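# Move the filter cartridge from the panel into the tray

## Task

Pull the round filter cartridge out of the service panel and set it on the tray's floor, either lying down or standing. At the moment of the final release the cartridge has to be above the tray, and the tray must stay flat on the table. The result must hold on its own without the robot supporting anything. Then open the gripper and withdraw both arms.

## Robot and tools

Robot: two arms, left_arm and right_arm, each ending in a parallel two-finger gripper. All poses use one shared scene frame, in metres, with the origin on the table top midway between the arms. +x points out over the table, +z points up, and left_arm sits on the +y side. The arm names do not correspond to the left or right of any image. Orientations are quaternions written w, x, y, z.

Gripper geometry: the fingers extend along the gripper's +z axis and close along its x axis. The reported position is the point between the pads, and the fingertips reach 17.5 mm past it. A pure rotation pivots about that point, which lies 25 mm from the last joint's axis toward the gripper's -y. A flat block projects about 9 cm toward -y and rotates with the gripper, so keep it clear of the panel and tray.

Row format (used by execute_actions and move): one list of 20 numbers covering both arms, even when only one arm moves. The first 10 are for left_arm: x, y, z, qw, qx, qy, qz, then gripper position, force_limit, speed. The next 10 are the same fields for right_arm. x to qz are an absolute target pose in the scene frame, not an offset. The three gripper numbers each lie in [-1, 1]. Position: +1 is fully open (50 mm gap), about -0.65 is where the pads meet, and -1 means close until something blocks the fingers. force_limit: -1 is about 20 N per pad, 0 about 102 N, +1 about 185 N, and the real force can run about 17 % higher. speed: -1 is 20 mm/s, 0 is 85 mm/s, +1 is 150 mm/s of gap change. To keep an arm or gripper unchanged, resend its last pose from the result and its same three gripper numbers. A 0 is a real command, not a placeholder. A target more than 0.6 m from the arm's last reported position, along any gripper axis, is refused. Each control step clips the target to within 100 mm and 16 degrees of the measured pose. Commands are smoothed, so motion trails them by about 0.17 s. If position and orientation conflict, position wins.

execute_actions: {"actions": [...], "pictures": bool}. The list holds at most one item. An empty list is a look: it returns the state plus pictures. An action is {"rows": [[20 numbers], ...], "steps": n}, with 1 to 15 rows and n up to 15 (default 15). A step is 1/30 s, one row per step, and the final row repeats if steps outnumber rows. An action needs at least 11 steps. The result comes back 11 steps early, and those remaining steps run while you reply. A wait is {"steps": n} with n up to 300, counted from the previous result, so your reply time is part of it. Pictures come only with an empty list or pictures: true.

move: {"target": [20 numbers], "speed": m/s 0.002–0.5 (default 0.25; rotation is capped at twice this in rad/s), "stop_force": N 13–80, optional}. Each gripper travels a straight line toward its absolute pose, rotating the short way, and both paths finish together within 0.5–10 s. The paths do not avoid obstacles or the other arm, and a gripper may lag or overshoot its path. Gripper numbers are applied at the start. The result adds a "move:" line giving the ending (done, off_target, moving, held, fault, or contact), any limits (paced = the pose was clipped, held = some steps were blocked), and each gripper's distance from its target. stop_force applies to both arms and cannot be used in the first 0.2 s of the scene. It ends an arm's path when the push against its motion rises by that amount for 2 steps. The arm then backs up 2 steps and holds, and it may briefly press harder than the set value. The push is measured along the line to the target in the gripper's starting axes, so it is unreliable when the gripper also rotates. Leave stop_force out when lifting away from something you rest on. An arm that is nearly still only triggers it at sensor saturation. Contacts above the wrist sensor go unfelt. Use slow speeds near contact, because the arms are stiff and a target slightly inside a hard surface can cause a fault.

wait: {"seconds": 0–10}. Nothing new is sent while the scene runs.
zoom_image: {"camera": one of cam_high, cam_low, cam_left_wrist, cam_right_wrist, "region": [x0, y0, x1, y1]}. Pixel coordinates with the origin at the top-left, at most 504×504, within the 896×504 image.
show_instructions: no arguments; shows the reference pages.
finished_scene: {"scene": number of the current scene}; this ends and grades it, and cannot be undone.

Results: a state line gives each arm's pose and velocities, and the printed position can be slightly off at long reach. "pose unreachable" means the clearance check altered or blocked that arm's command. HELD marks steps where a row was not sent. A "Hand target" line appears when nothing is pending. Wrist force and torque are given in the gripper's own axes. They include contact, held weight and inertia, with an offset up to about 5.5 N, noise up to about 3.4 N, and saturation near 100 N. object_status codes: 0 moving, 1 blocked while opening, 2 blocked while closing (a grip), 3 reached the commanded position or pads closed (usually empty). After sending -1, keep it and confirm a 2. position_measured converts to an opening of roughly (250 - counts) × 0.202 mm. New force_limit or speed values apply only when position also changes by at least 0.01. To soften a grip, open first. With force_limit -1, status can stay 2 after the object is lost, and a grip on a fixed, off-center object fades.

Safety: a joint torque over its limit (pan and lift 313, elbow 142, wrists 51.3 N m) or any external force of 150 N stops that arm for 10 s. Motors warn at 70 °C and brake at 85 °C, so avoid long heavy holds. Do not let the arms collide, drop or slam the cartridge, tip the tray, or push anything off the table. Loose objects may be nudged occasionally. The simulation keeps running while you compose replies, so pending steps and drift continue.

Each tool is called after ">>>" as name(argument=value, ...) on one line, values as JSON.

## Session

>>> show_instructions()

>>> execute_actions(actions=[])

Reference images for this scene: manual page 1, manual page 2, manual page 3, manual page 4, manual page 5, manual page 6, manual page 7.

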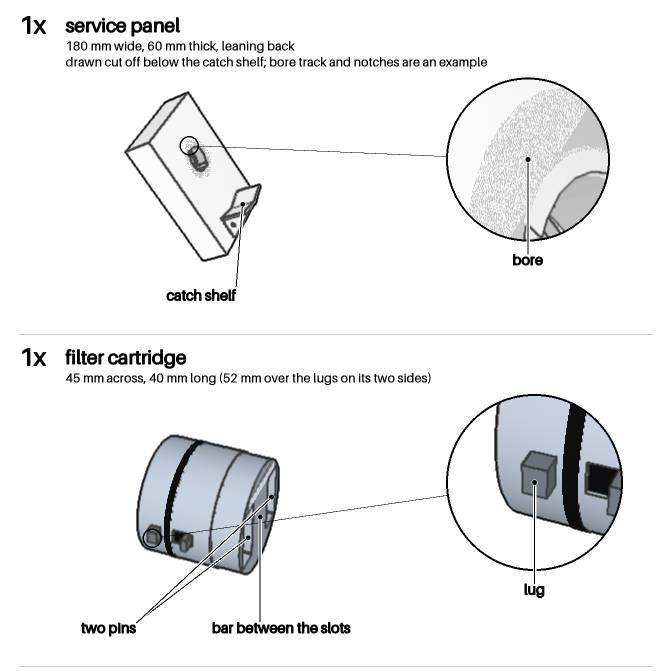

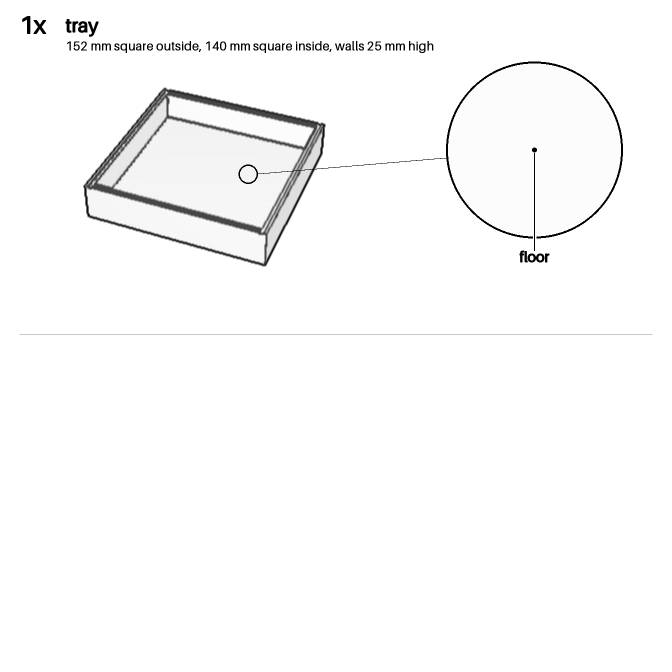

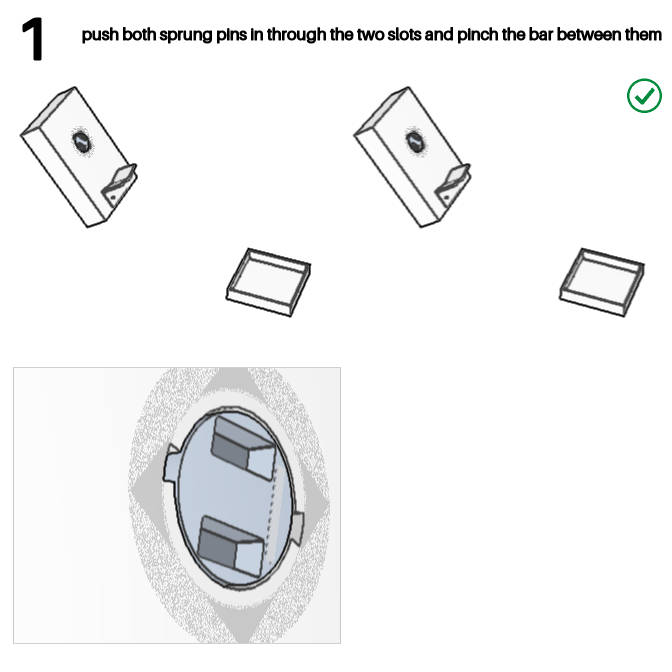

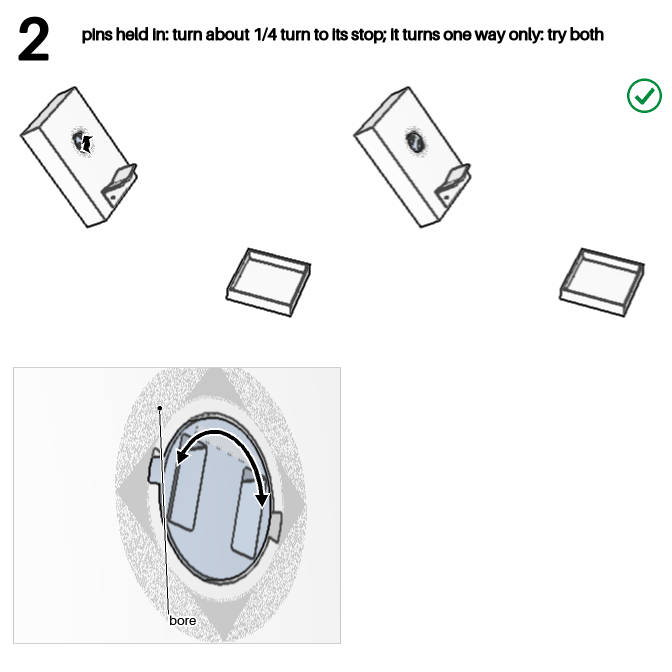

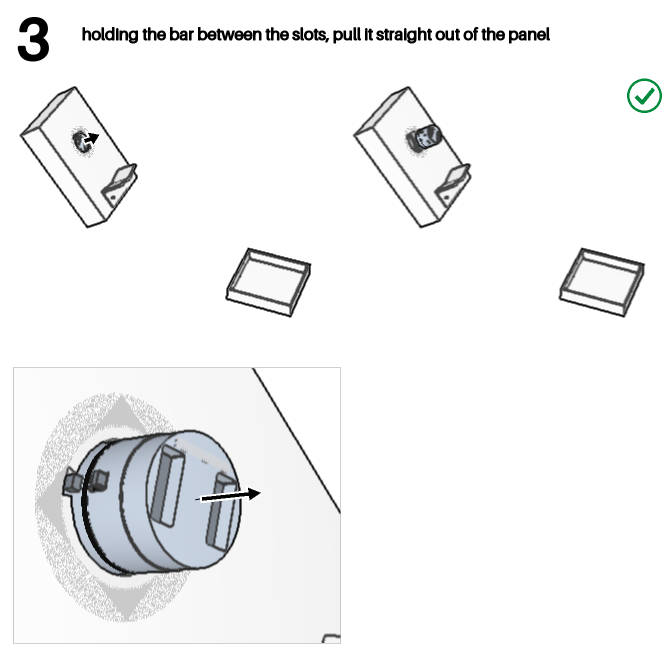

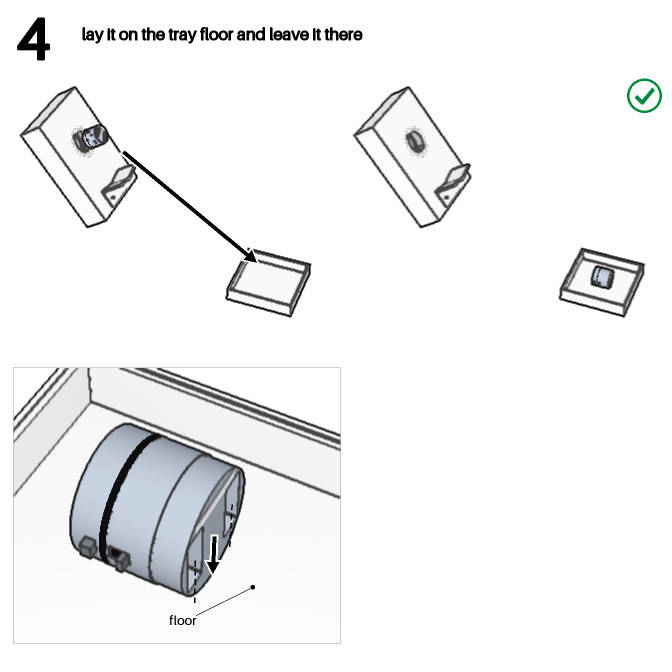

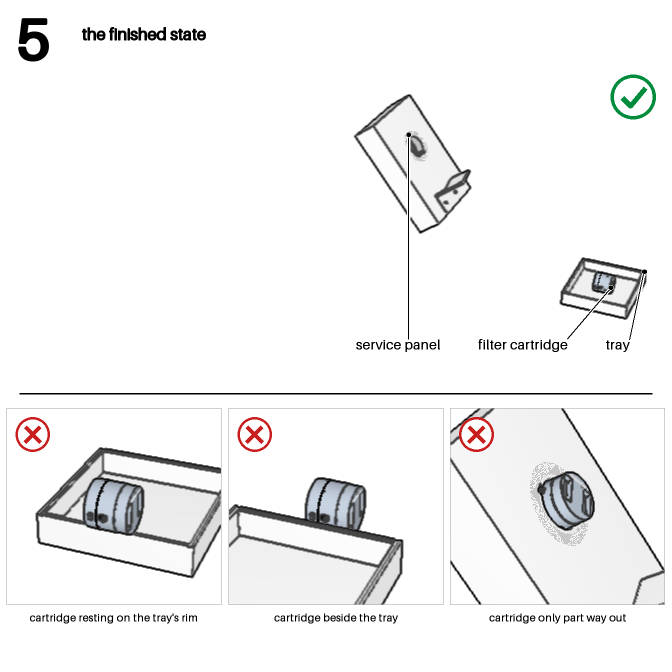

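Scene clock: 0.00 s of 4800.00 s.
left_arm: end_effector_position=(+0.6791, +0.6778, +0.1767) position_measured=3 object_status=3 end_effector_quat_wxyz=(-0.000, +0.721, +0.693, -0.001) end_effector_velocity=(-0.000, +0.001, -0.000) end_effector_angular_velocity=(+0.000, +0.001, +0.001) | right_arm: end_effector_position=(+0.1113, +0.5472, +0.2947) position_measured=3 object_status=3 end_effector_quat_wxyz=(-0.104, -0.112, +0.910, +0.385) end_effector_velocity=(-0.000, +0.000, -0.001) end_effector_angular_velocity=(-0.001, +0.000, -0.000)
Joint positions: left_arm=[-0.279 -1.555  2.144 -2.158 -1.572 -0.282] | right_arm=[ 4.58  -2.129 -1.496 -0.325  1.912 -0.196]
Joint velocities: left_arm=[ 0.001 -0.     0.     0.001  0.     0.   ] | right_arm=[ 0.    -0.001  0.     0.001 -0.     0.001]
Wrist force (N, on the end effector, along its own x y z axes, offset not removed): no reading
Wrist torque (N m, same axes, about the end effector's origin, offset not removed): no reading
Hand target (left_arm): +0.679, +0.678, +0.177; -0.000, +0.721, +0.693, -0.001
Hand target (right_arm): +0.111, +0.547, +0.295; -0.104, -0.112, +0.910, +0.385

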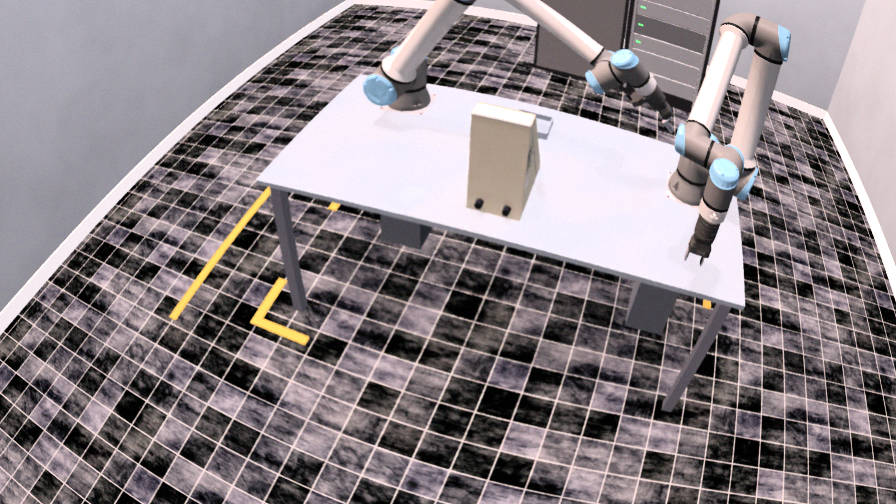

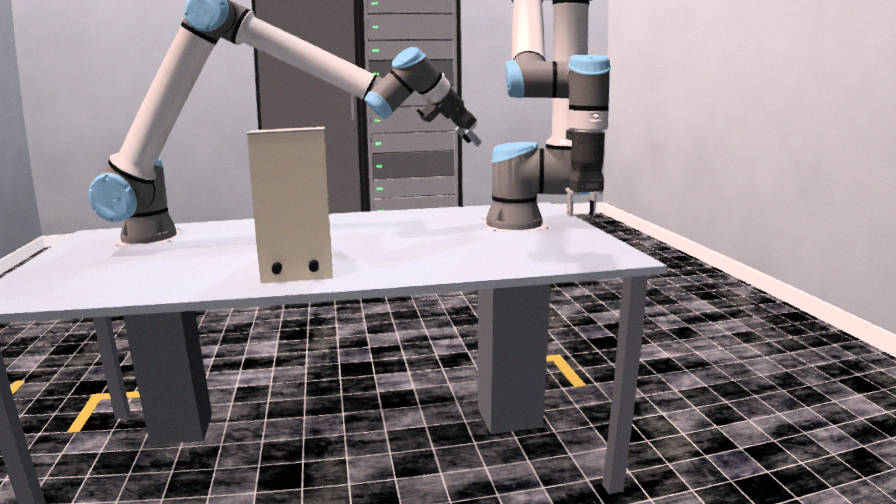

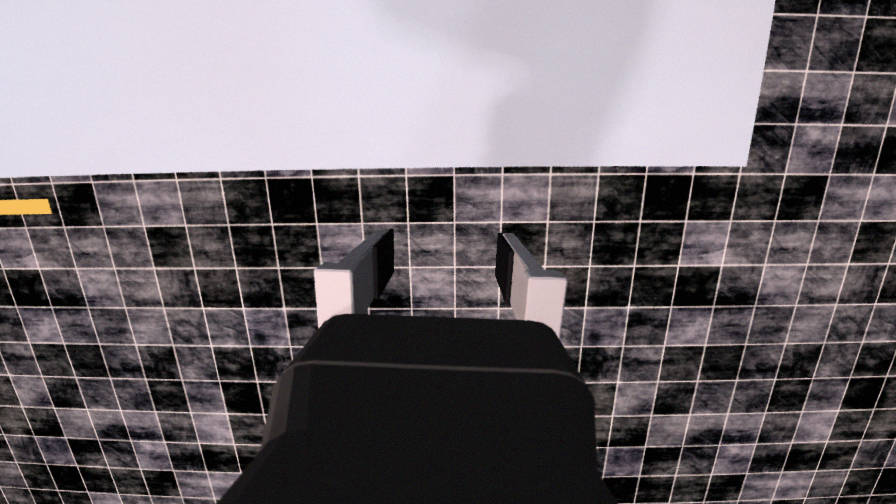

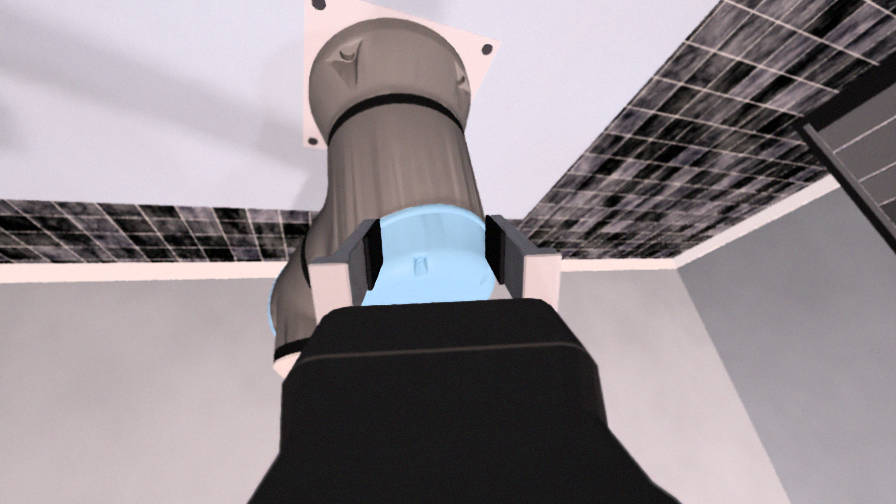

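>>> move(target=[0.6791, 0.6778, 0.1767, 0.0, 0.721, 0.693, -0.001, 1, 0, 0, 0.304, 0.0, 0.359, 0.3194, -0.6309, 0.6309, -0.3194, 1, 0, 0], speed=0.4)

Scene clock: 5.40 s of 4800.00 s.
left_arm: end_effector_position=(+0.6791, +0.6778, +0.1767) position_measured=3 object_status=3 end_effector_quat_wxyz=(-0.000, +0.721, +0.693, -0.001) end_effector_velocity=(+0.001, -0.000, +0.000) end_effector_angular_velocity=(+0.001, -0.001, -0.000) | right_arm: end_effector_position=(+0.3034, -0.0001, +0.3587) position_measured=3 object_status=3 end_effector_quat_wxyz=(-0.320, +0.630, -0.631, +0.319) end_effector_velocity=(+0.000, -0.002, -0.000) end_effector_angular_velocity=(-0.003, -0.006, +0.005)
Joint positions: left_arm=[-0.279 -1.555  2.143 -2.158 -1.573 -0.282] | right_arm=[ 4.788 -1.385 -2.205 -1.282  0.643 -1.371]
Joint velocities: left_arm=[-0.     0.001 -0.001  0.001  0.001  0.   ] | right_arm=[ 0.002  0.004 -0.007  0.003 -0.006 -0.004]
Wrist force (N, on the end effector, along its own x y z axes, offset not removed): left_arm=[-1.4 0.0 -3.9] | right_arm=[-2.5 0.8 -2.7]
Wrist torque (N m, same axes, about the end effector's origin, offset not removed): left_arm=[-0.08 0.25 0.30] | right_arm=[-0.02 0.68 -0.27]
Hand target (left_arm): +0.679, +0.678, +0.177; -0.000, +0.721, +0.693, -0.001
Hand target (right_arm): +0.303, -0.000, +0.359; -0.320, +0.631, -0.631, +0.319
Off the commanded pose (left_arm): 0.000 m, 0 deg.
Off the commanded pose (right_arm): 0.001 m, 0 deg.
Kept back: nothing.
move: done

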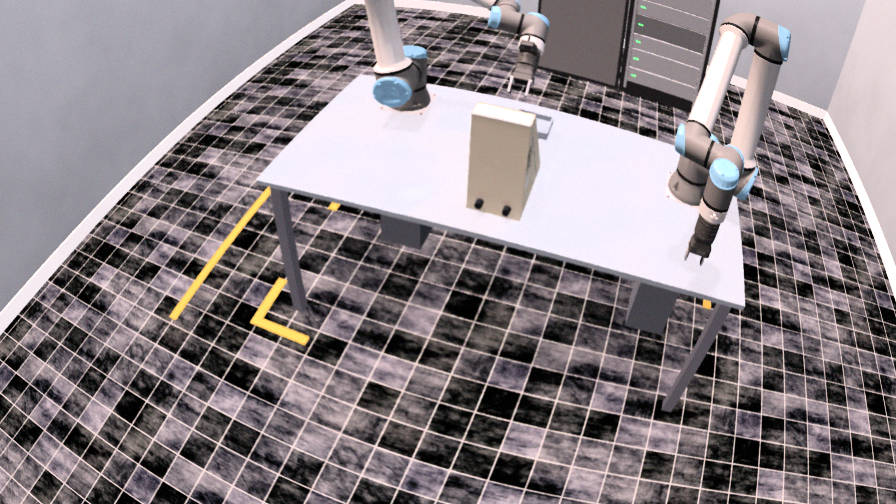

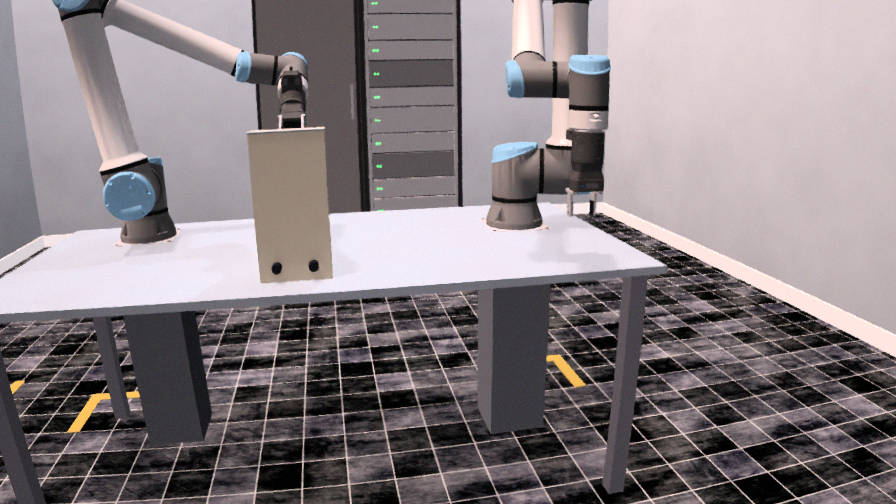

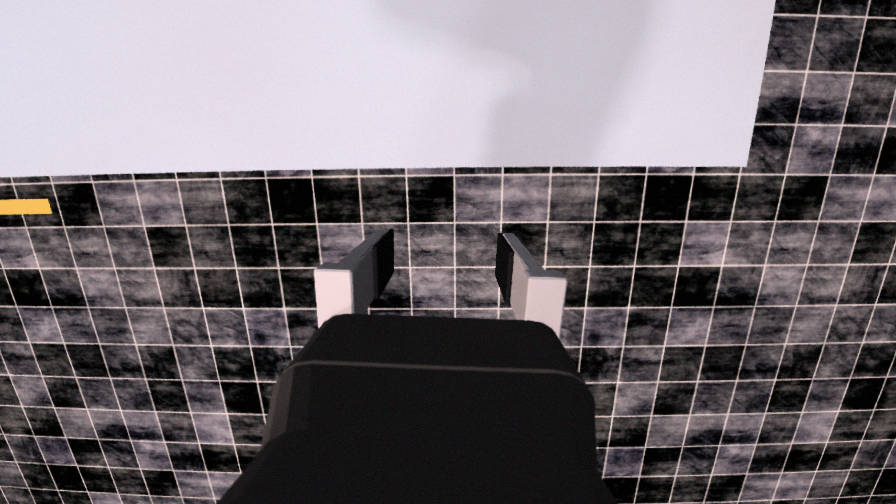

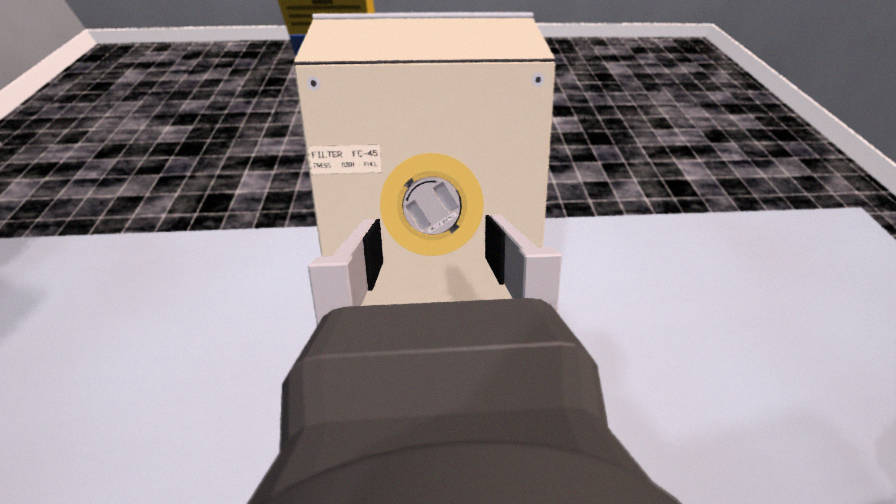

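>>> execute_actions(actions=[])

Scene clock: 7.00 s of 4800.00 s.
left_arm: end_effector_position=(+0.6791, +0.6778, +0.1767) position_measured=3 object_status=3 end_effector_quat_wxyz=(-0.000, +0.721, +0.693, -0.001) end_effector_velocity=(-0.000, -0.000, +0.000) end_effector_angular_velocity=(-0.001, +0.001, +0.001) | right_arm: end_effector_position=(+0.3035, -0.0004, +0.3587) position_measured=3 object_status=3 end_effector_quat_wxyz=(-0.320, +0.631, -0.631, +0.319) end_effector_velocity=(+0.000, -0.000, +0.000) end_effector_angular_velocity=(+0.000, +0.000, +0.000)
Joint positions: left_arm=[-0.279 -1.555  2.143 -2.158 -1.573 -0.282] | right_arm=[ 4.788 -1.384 -2.206 -1.281  0.642 -1.371]
Joint velocities: left_arm=[ 0.    -0.    -0.001  0.001 -0.001 -0.001] | right_arm=[-0.     0.001  0.    -0.001 -0.    -0.   ]
Wrist force (N, on the end effector, along its own x y z axes, offset not removed): left_arm=[-1.5 -1.3 -4.6] | right_arm=[-3.5 5.5 2.6]
Wrist torque (N m, same axes, about the end effector's origin, offset not removed): left_arm=[-0.45 0.44 0.24] | right_arm=[0.95 0.53 -0.41]
Hand target (left_arm): +0.679, +0.678, +0.177; -0.000, +0.721, +0.693, -0.001
Hand target (right_arm): +0.303, -0.000, +0.359; -0.320, +0.631, -0.631, +0.319
Off the commanded pose (left_arm): 0.000 m, 0 deg.
Off the commanded pose (right_arm): 0.001 m, 0 deg.
Kept back: nothing.
Steps of this call (steps 1 to 48: nothing new was sent). Readings (end_effector_position | what the end effector reports):
1: left_arm (+0.6791, +0.6778, +0.1767) | right_arm (+0.3034, -0.0001, +0.3587) | left_arm position_measured=3 object_status=3 | right_arm position_measured=3 object_status=3
2: left_arm (+0.6791, +0.6778, +0.1767) | right_arm (+0.3035, -0.0002, +0.3587) | left_arm position_measured=3 object_status=3 | right_arm position_measured=3 object_status=3
4: left_arm (+0.6791, +0.6778, +0.1767) | right_arm (+0.3035, -0.0003, +0.3587) | left_arm position_measured=3 object_status=3 | right_arm position_measured=3 object_status=3
8: left_arm (+0.6791, +0.6778, +0.1767) | right_arm (+0.3035, -0.0003, +0.3587) | left_arm position_measured=3 object_status=3 | right_arm position_measured=3 object_status=3
48: the state above

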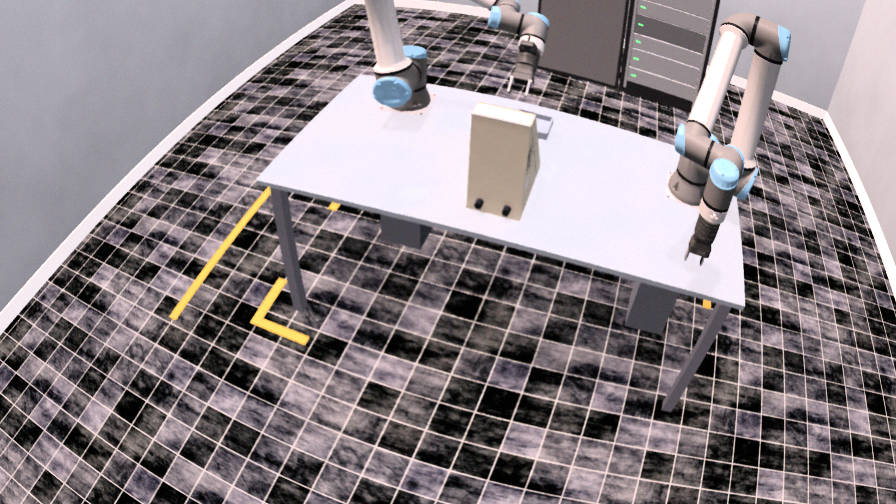

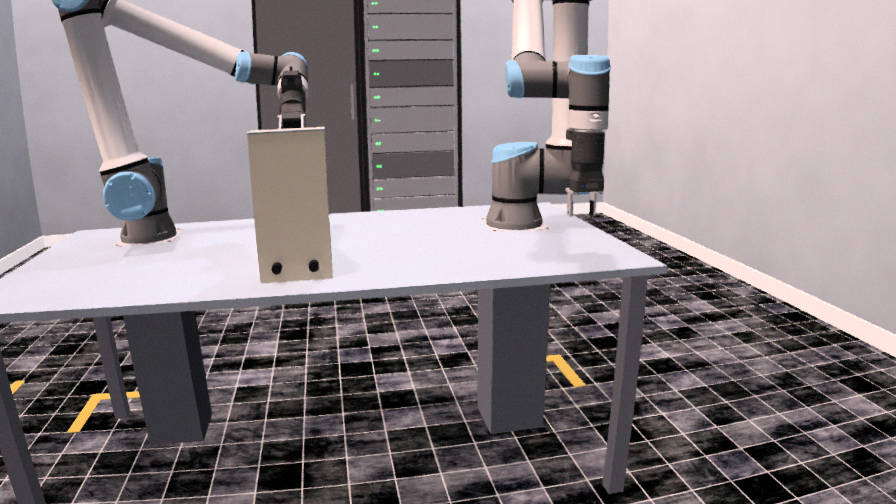

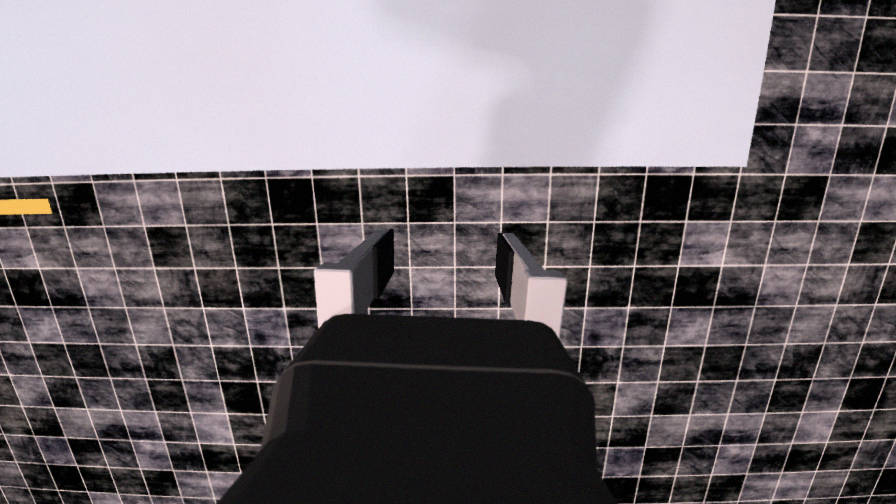

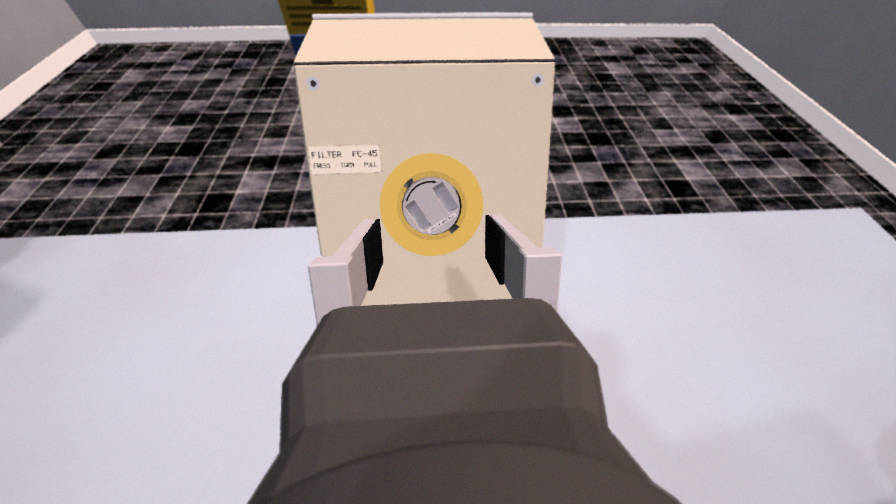

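>>> show_instructions()

>>> zoom_image(camera="cam_right_wrist", region=[360, 140, 510, 270])

Reference images for this scene: manual page 1, manual page 2, manual page 3, manual page 4, manual page 5, manual page 6, manual page 7.

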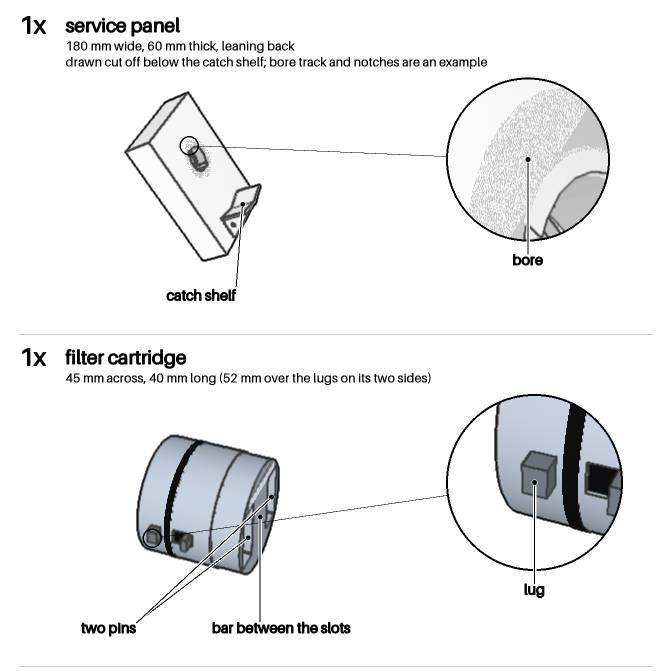

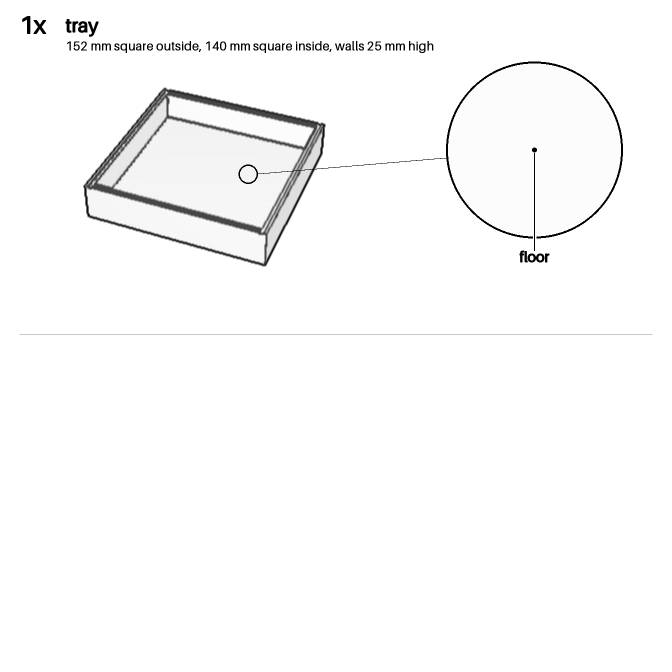

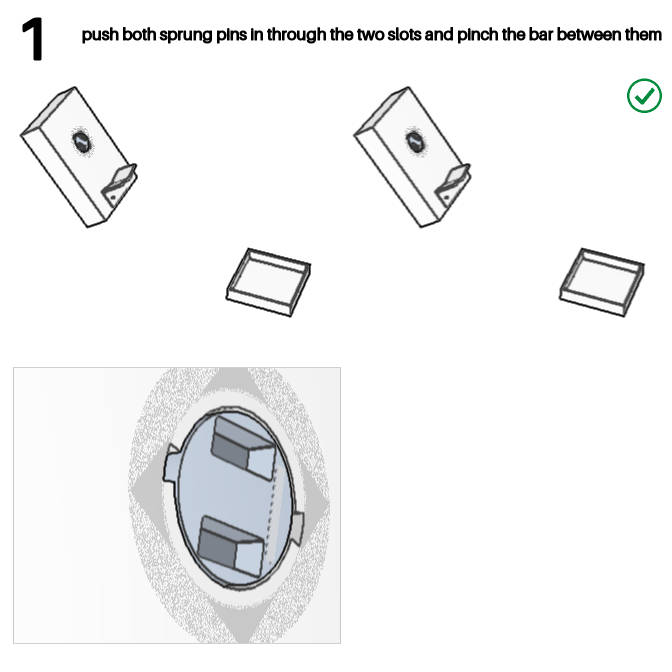

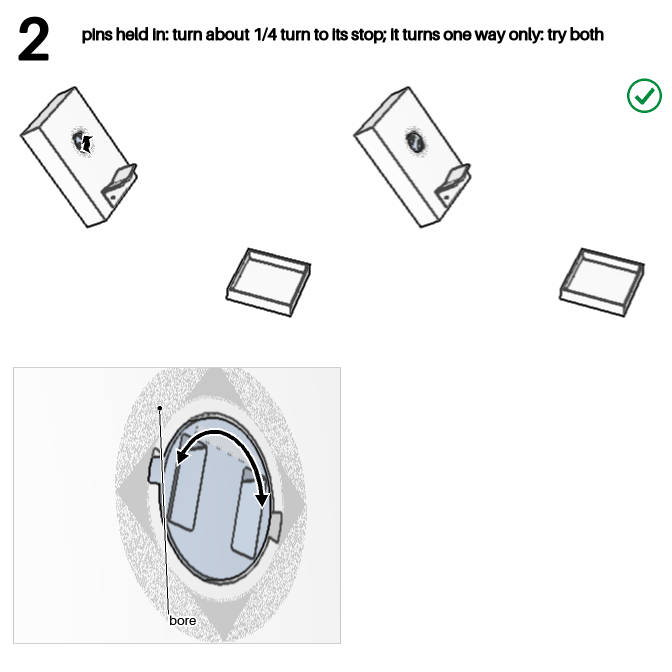

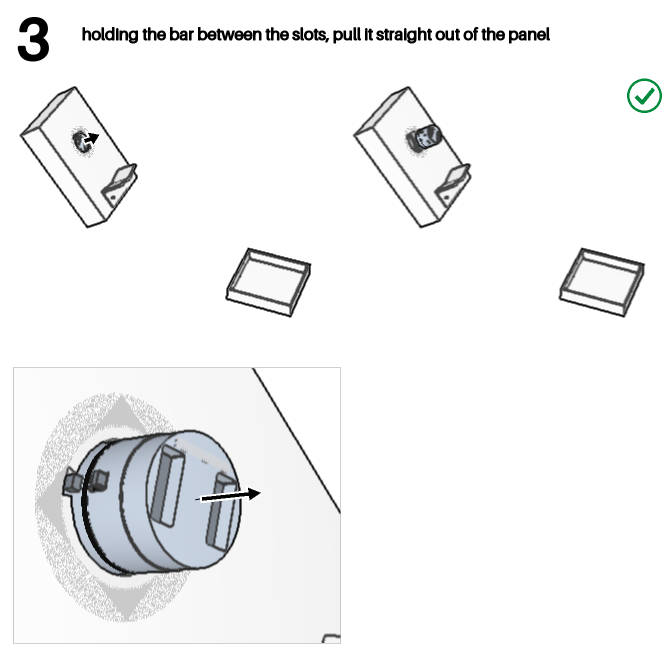

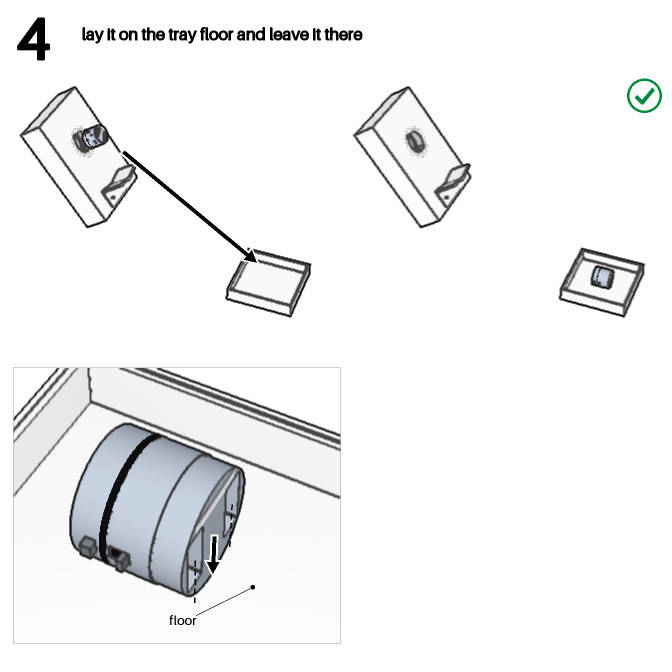

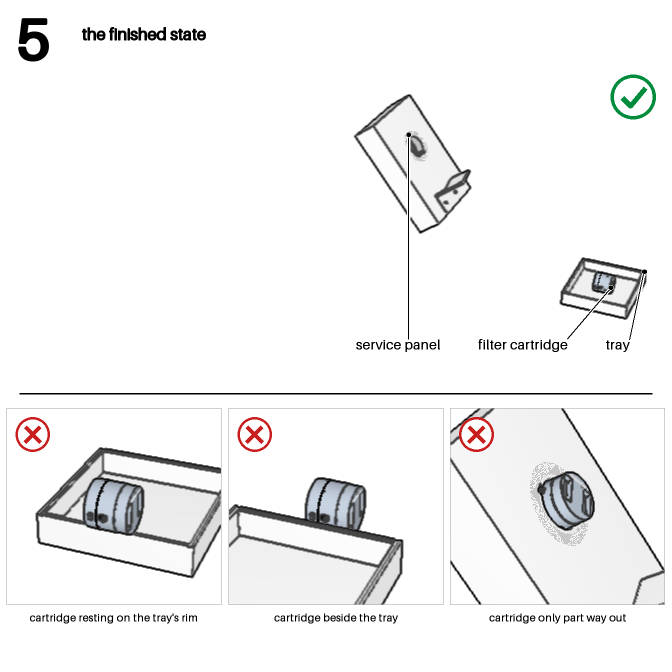

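Region (360, 140, 510, 270) of cam_right_wrist's 896x504 image, scaled by 3.360, with more detail than that image has; it fills the top 437 rows of this view, and the rest is white.

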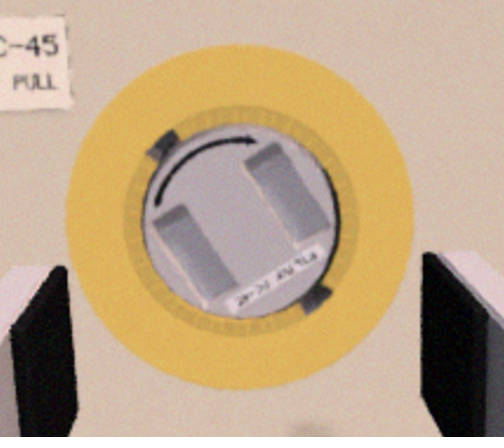

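>>> zoom_image(camera="cam_right_wrist", region=[395, 168, 470, 243])

Region (395, 168, 470, 243) of cam_right_wrist's 896x504 image, scaled by 6.720, with more detail than that image has.

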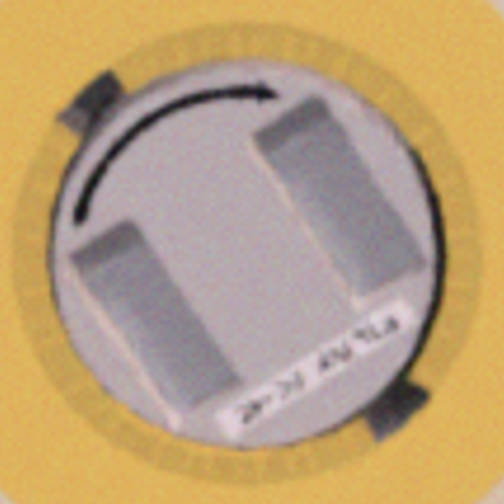

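>>> zoom_image(camera="cam_right_wrist", region=[280, 50, 340, 270])

>>> zoom_image(camera="cam_right_wrist", region=[520, 50, 580, 270])

Region (280, 50, 340, 270) of cam_right_wrist's 896x504 image, scaled by 2.291, with more detail than that image has; it fills the left 137 columns of this view, and the rest is white.

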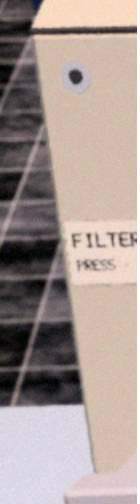

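Region (520, 50, 580, 270) of cam_right_wrist's 896x504 image, scaled by 2.291, with more detail than that image has; it fills the left 137 columns of this view, and the rest is white.

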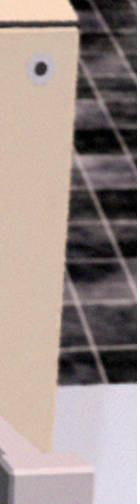

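>>> move(target=[0.6791, 0.6778, 0.1767, 0.0, 0.721, 0.693, -0.001, 1, 0, 0, 0.3668, 0.0002, 0.3097, 0.22243, -0.77656, 0.43935, -0.39314, -0.04, 0, 0], speed=0.15)

Scene clock: 13.33 s of 4800.00 s.
left_arm: end_effector_position=(+0.6791, +0.6778, +0.1767) position_measured=3 object_status=3 end_effector_quat_wxyz=(-0.000, +0.721, +0.693, -0.001) end_effector_velocity=(-0.000, +0.000, +0.000) end_effector_angular_velocity=(+0.000, +0.000, +0.001) | right_arm: end_effector_position=(+0.3665, +0.0001, +0.3099) position_measured=159 object_status=3 end_effector_quat_wxyz=(-0.223, +0.776, -0.440, +0.393) end_effector_velocity=(+0.002, +0.000, -0.001) end_effector_angular_velocity=(-0.008, +0.002, +0.012)
Joint positions: left_arm=[-0.279 -1.555  2.143 -2.158 -1.573 -0.282] | right_arm=[ 4.665 -1.46  -2.277 -0.971  0.633 -2.117]
Joint velocities: left_arm=[ 0.    -0.001  0.     0.     0.    -0.   ] | right_arm=[-0.004 -0.001 -0.003  0.018  0.002 -0.027]
Wrist force (N, on the end effector, along its own x y z axes, offset not removed): left_arm=[0.8 0.4 -2.8] | right_arm=[-0.7 3.1 0.2]
Wrist torque (N m, same axes, about the end effector's origin, offset not removed): left_arm=[-0.04 -0.13 0.20] | right_arm=[0.45 0.07 -0.42]
Hand target (left_arm): +0.679, +0.678, +0.177; -0.000, +0.721, +0.693, -0.001
Hand target (right_arm): +0.367, +0.000, +0.310; -0.222, +0.777, -0.439, +0.393
Off the commanded pose (left_arm): 0.000 m, 0 deg.
Off the commanded pose (right_arm): 0.000 m, 0 deg.
Kept back: nothing.
After step 90, 1.10 s passed at rest.
move: done

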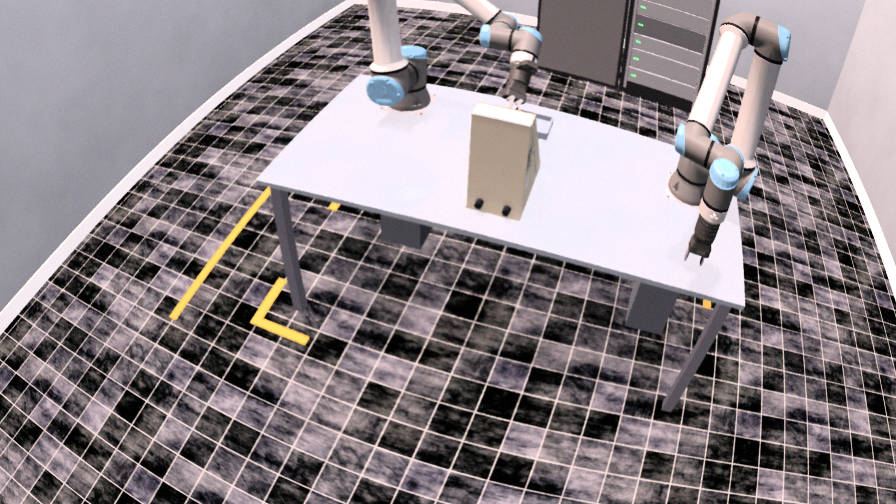

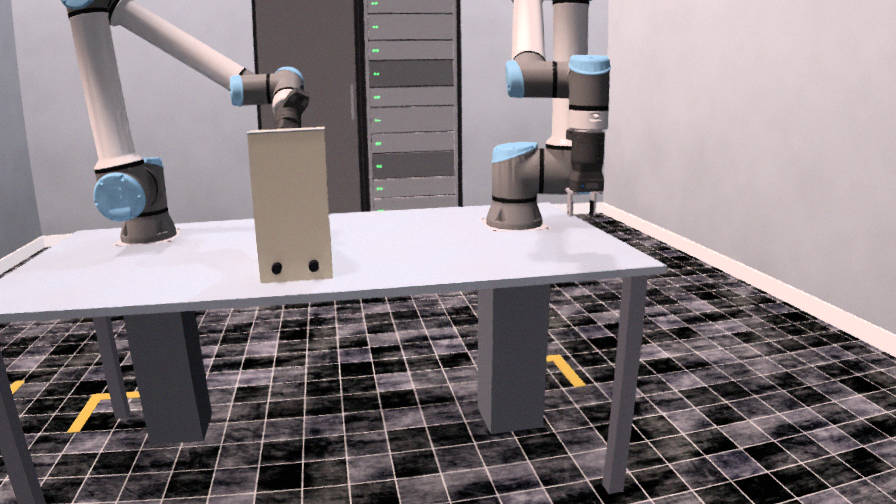

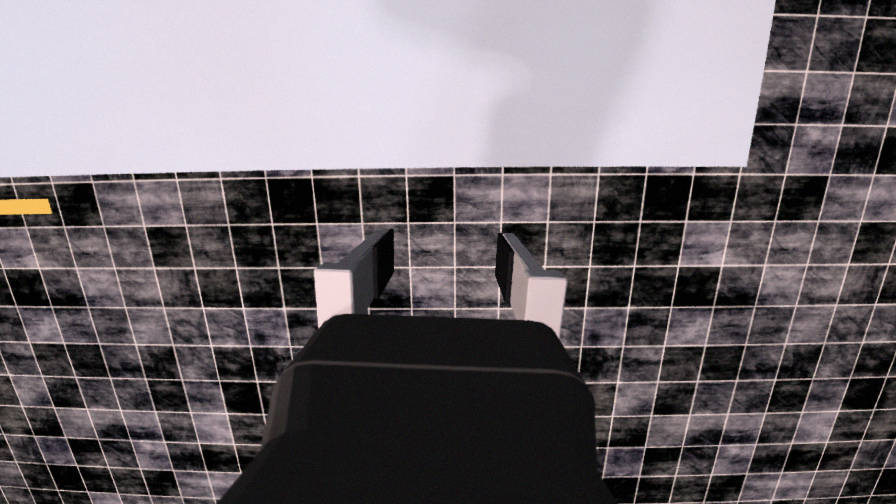

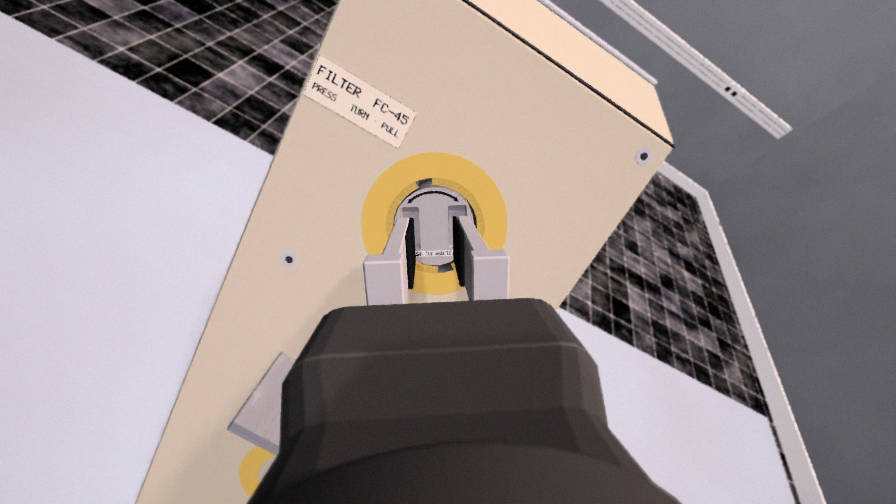

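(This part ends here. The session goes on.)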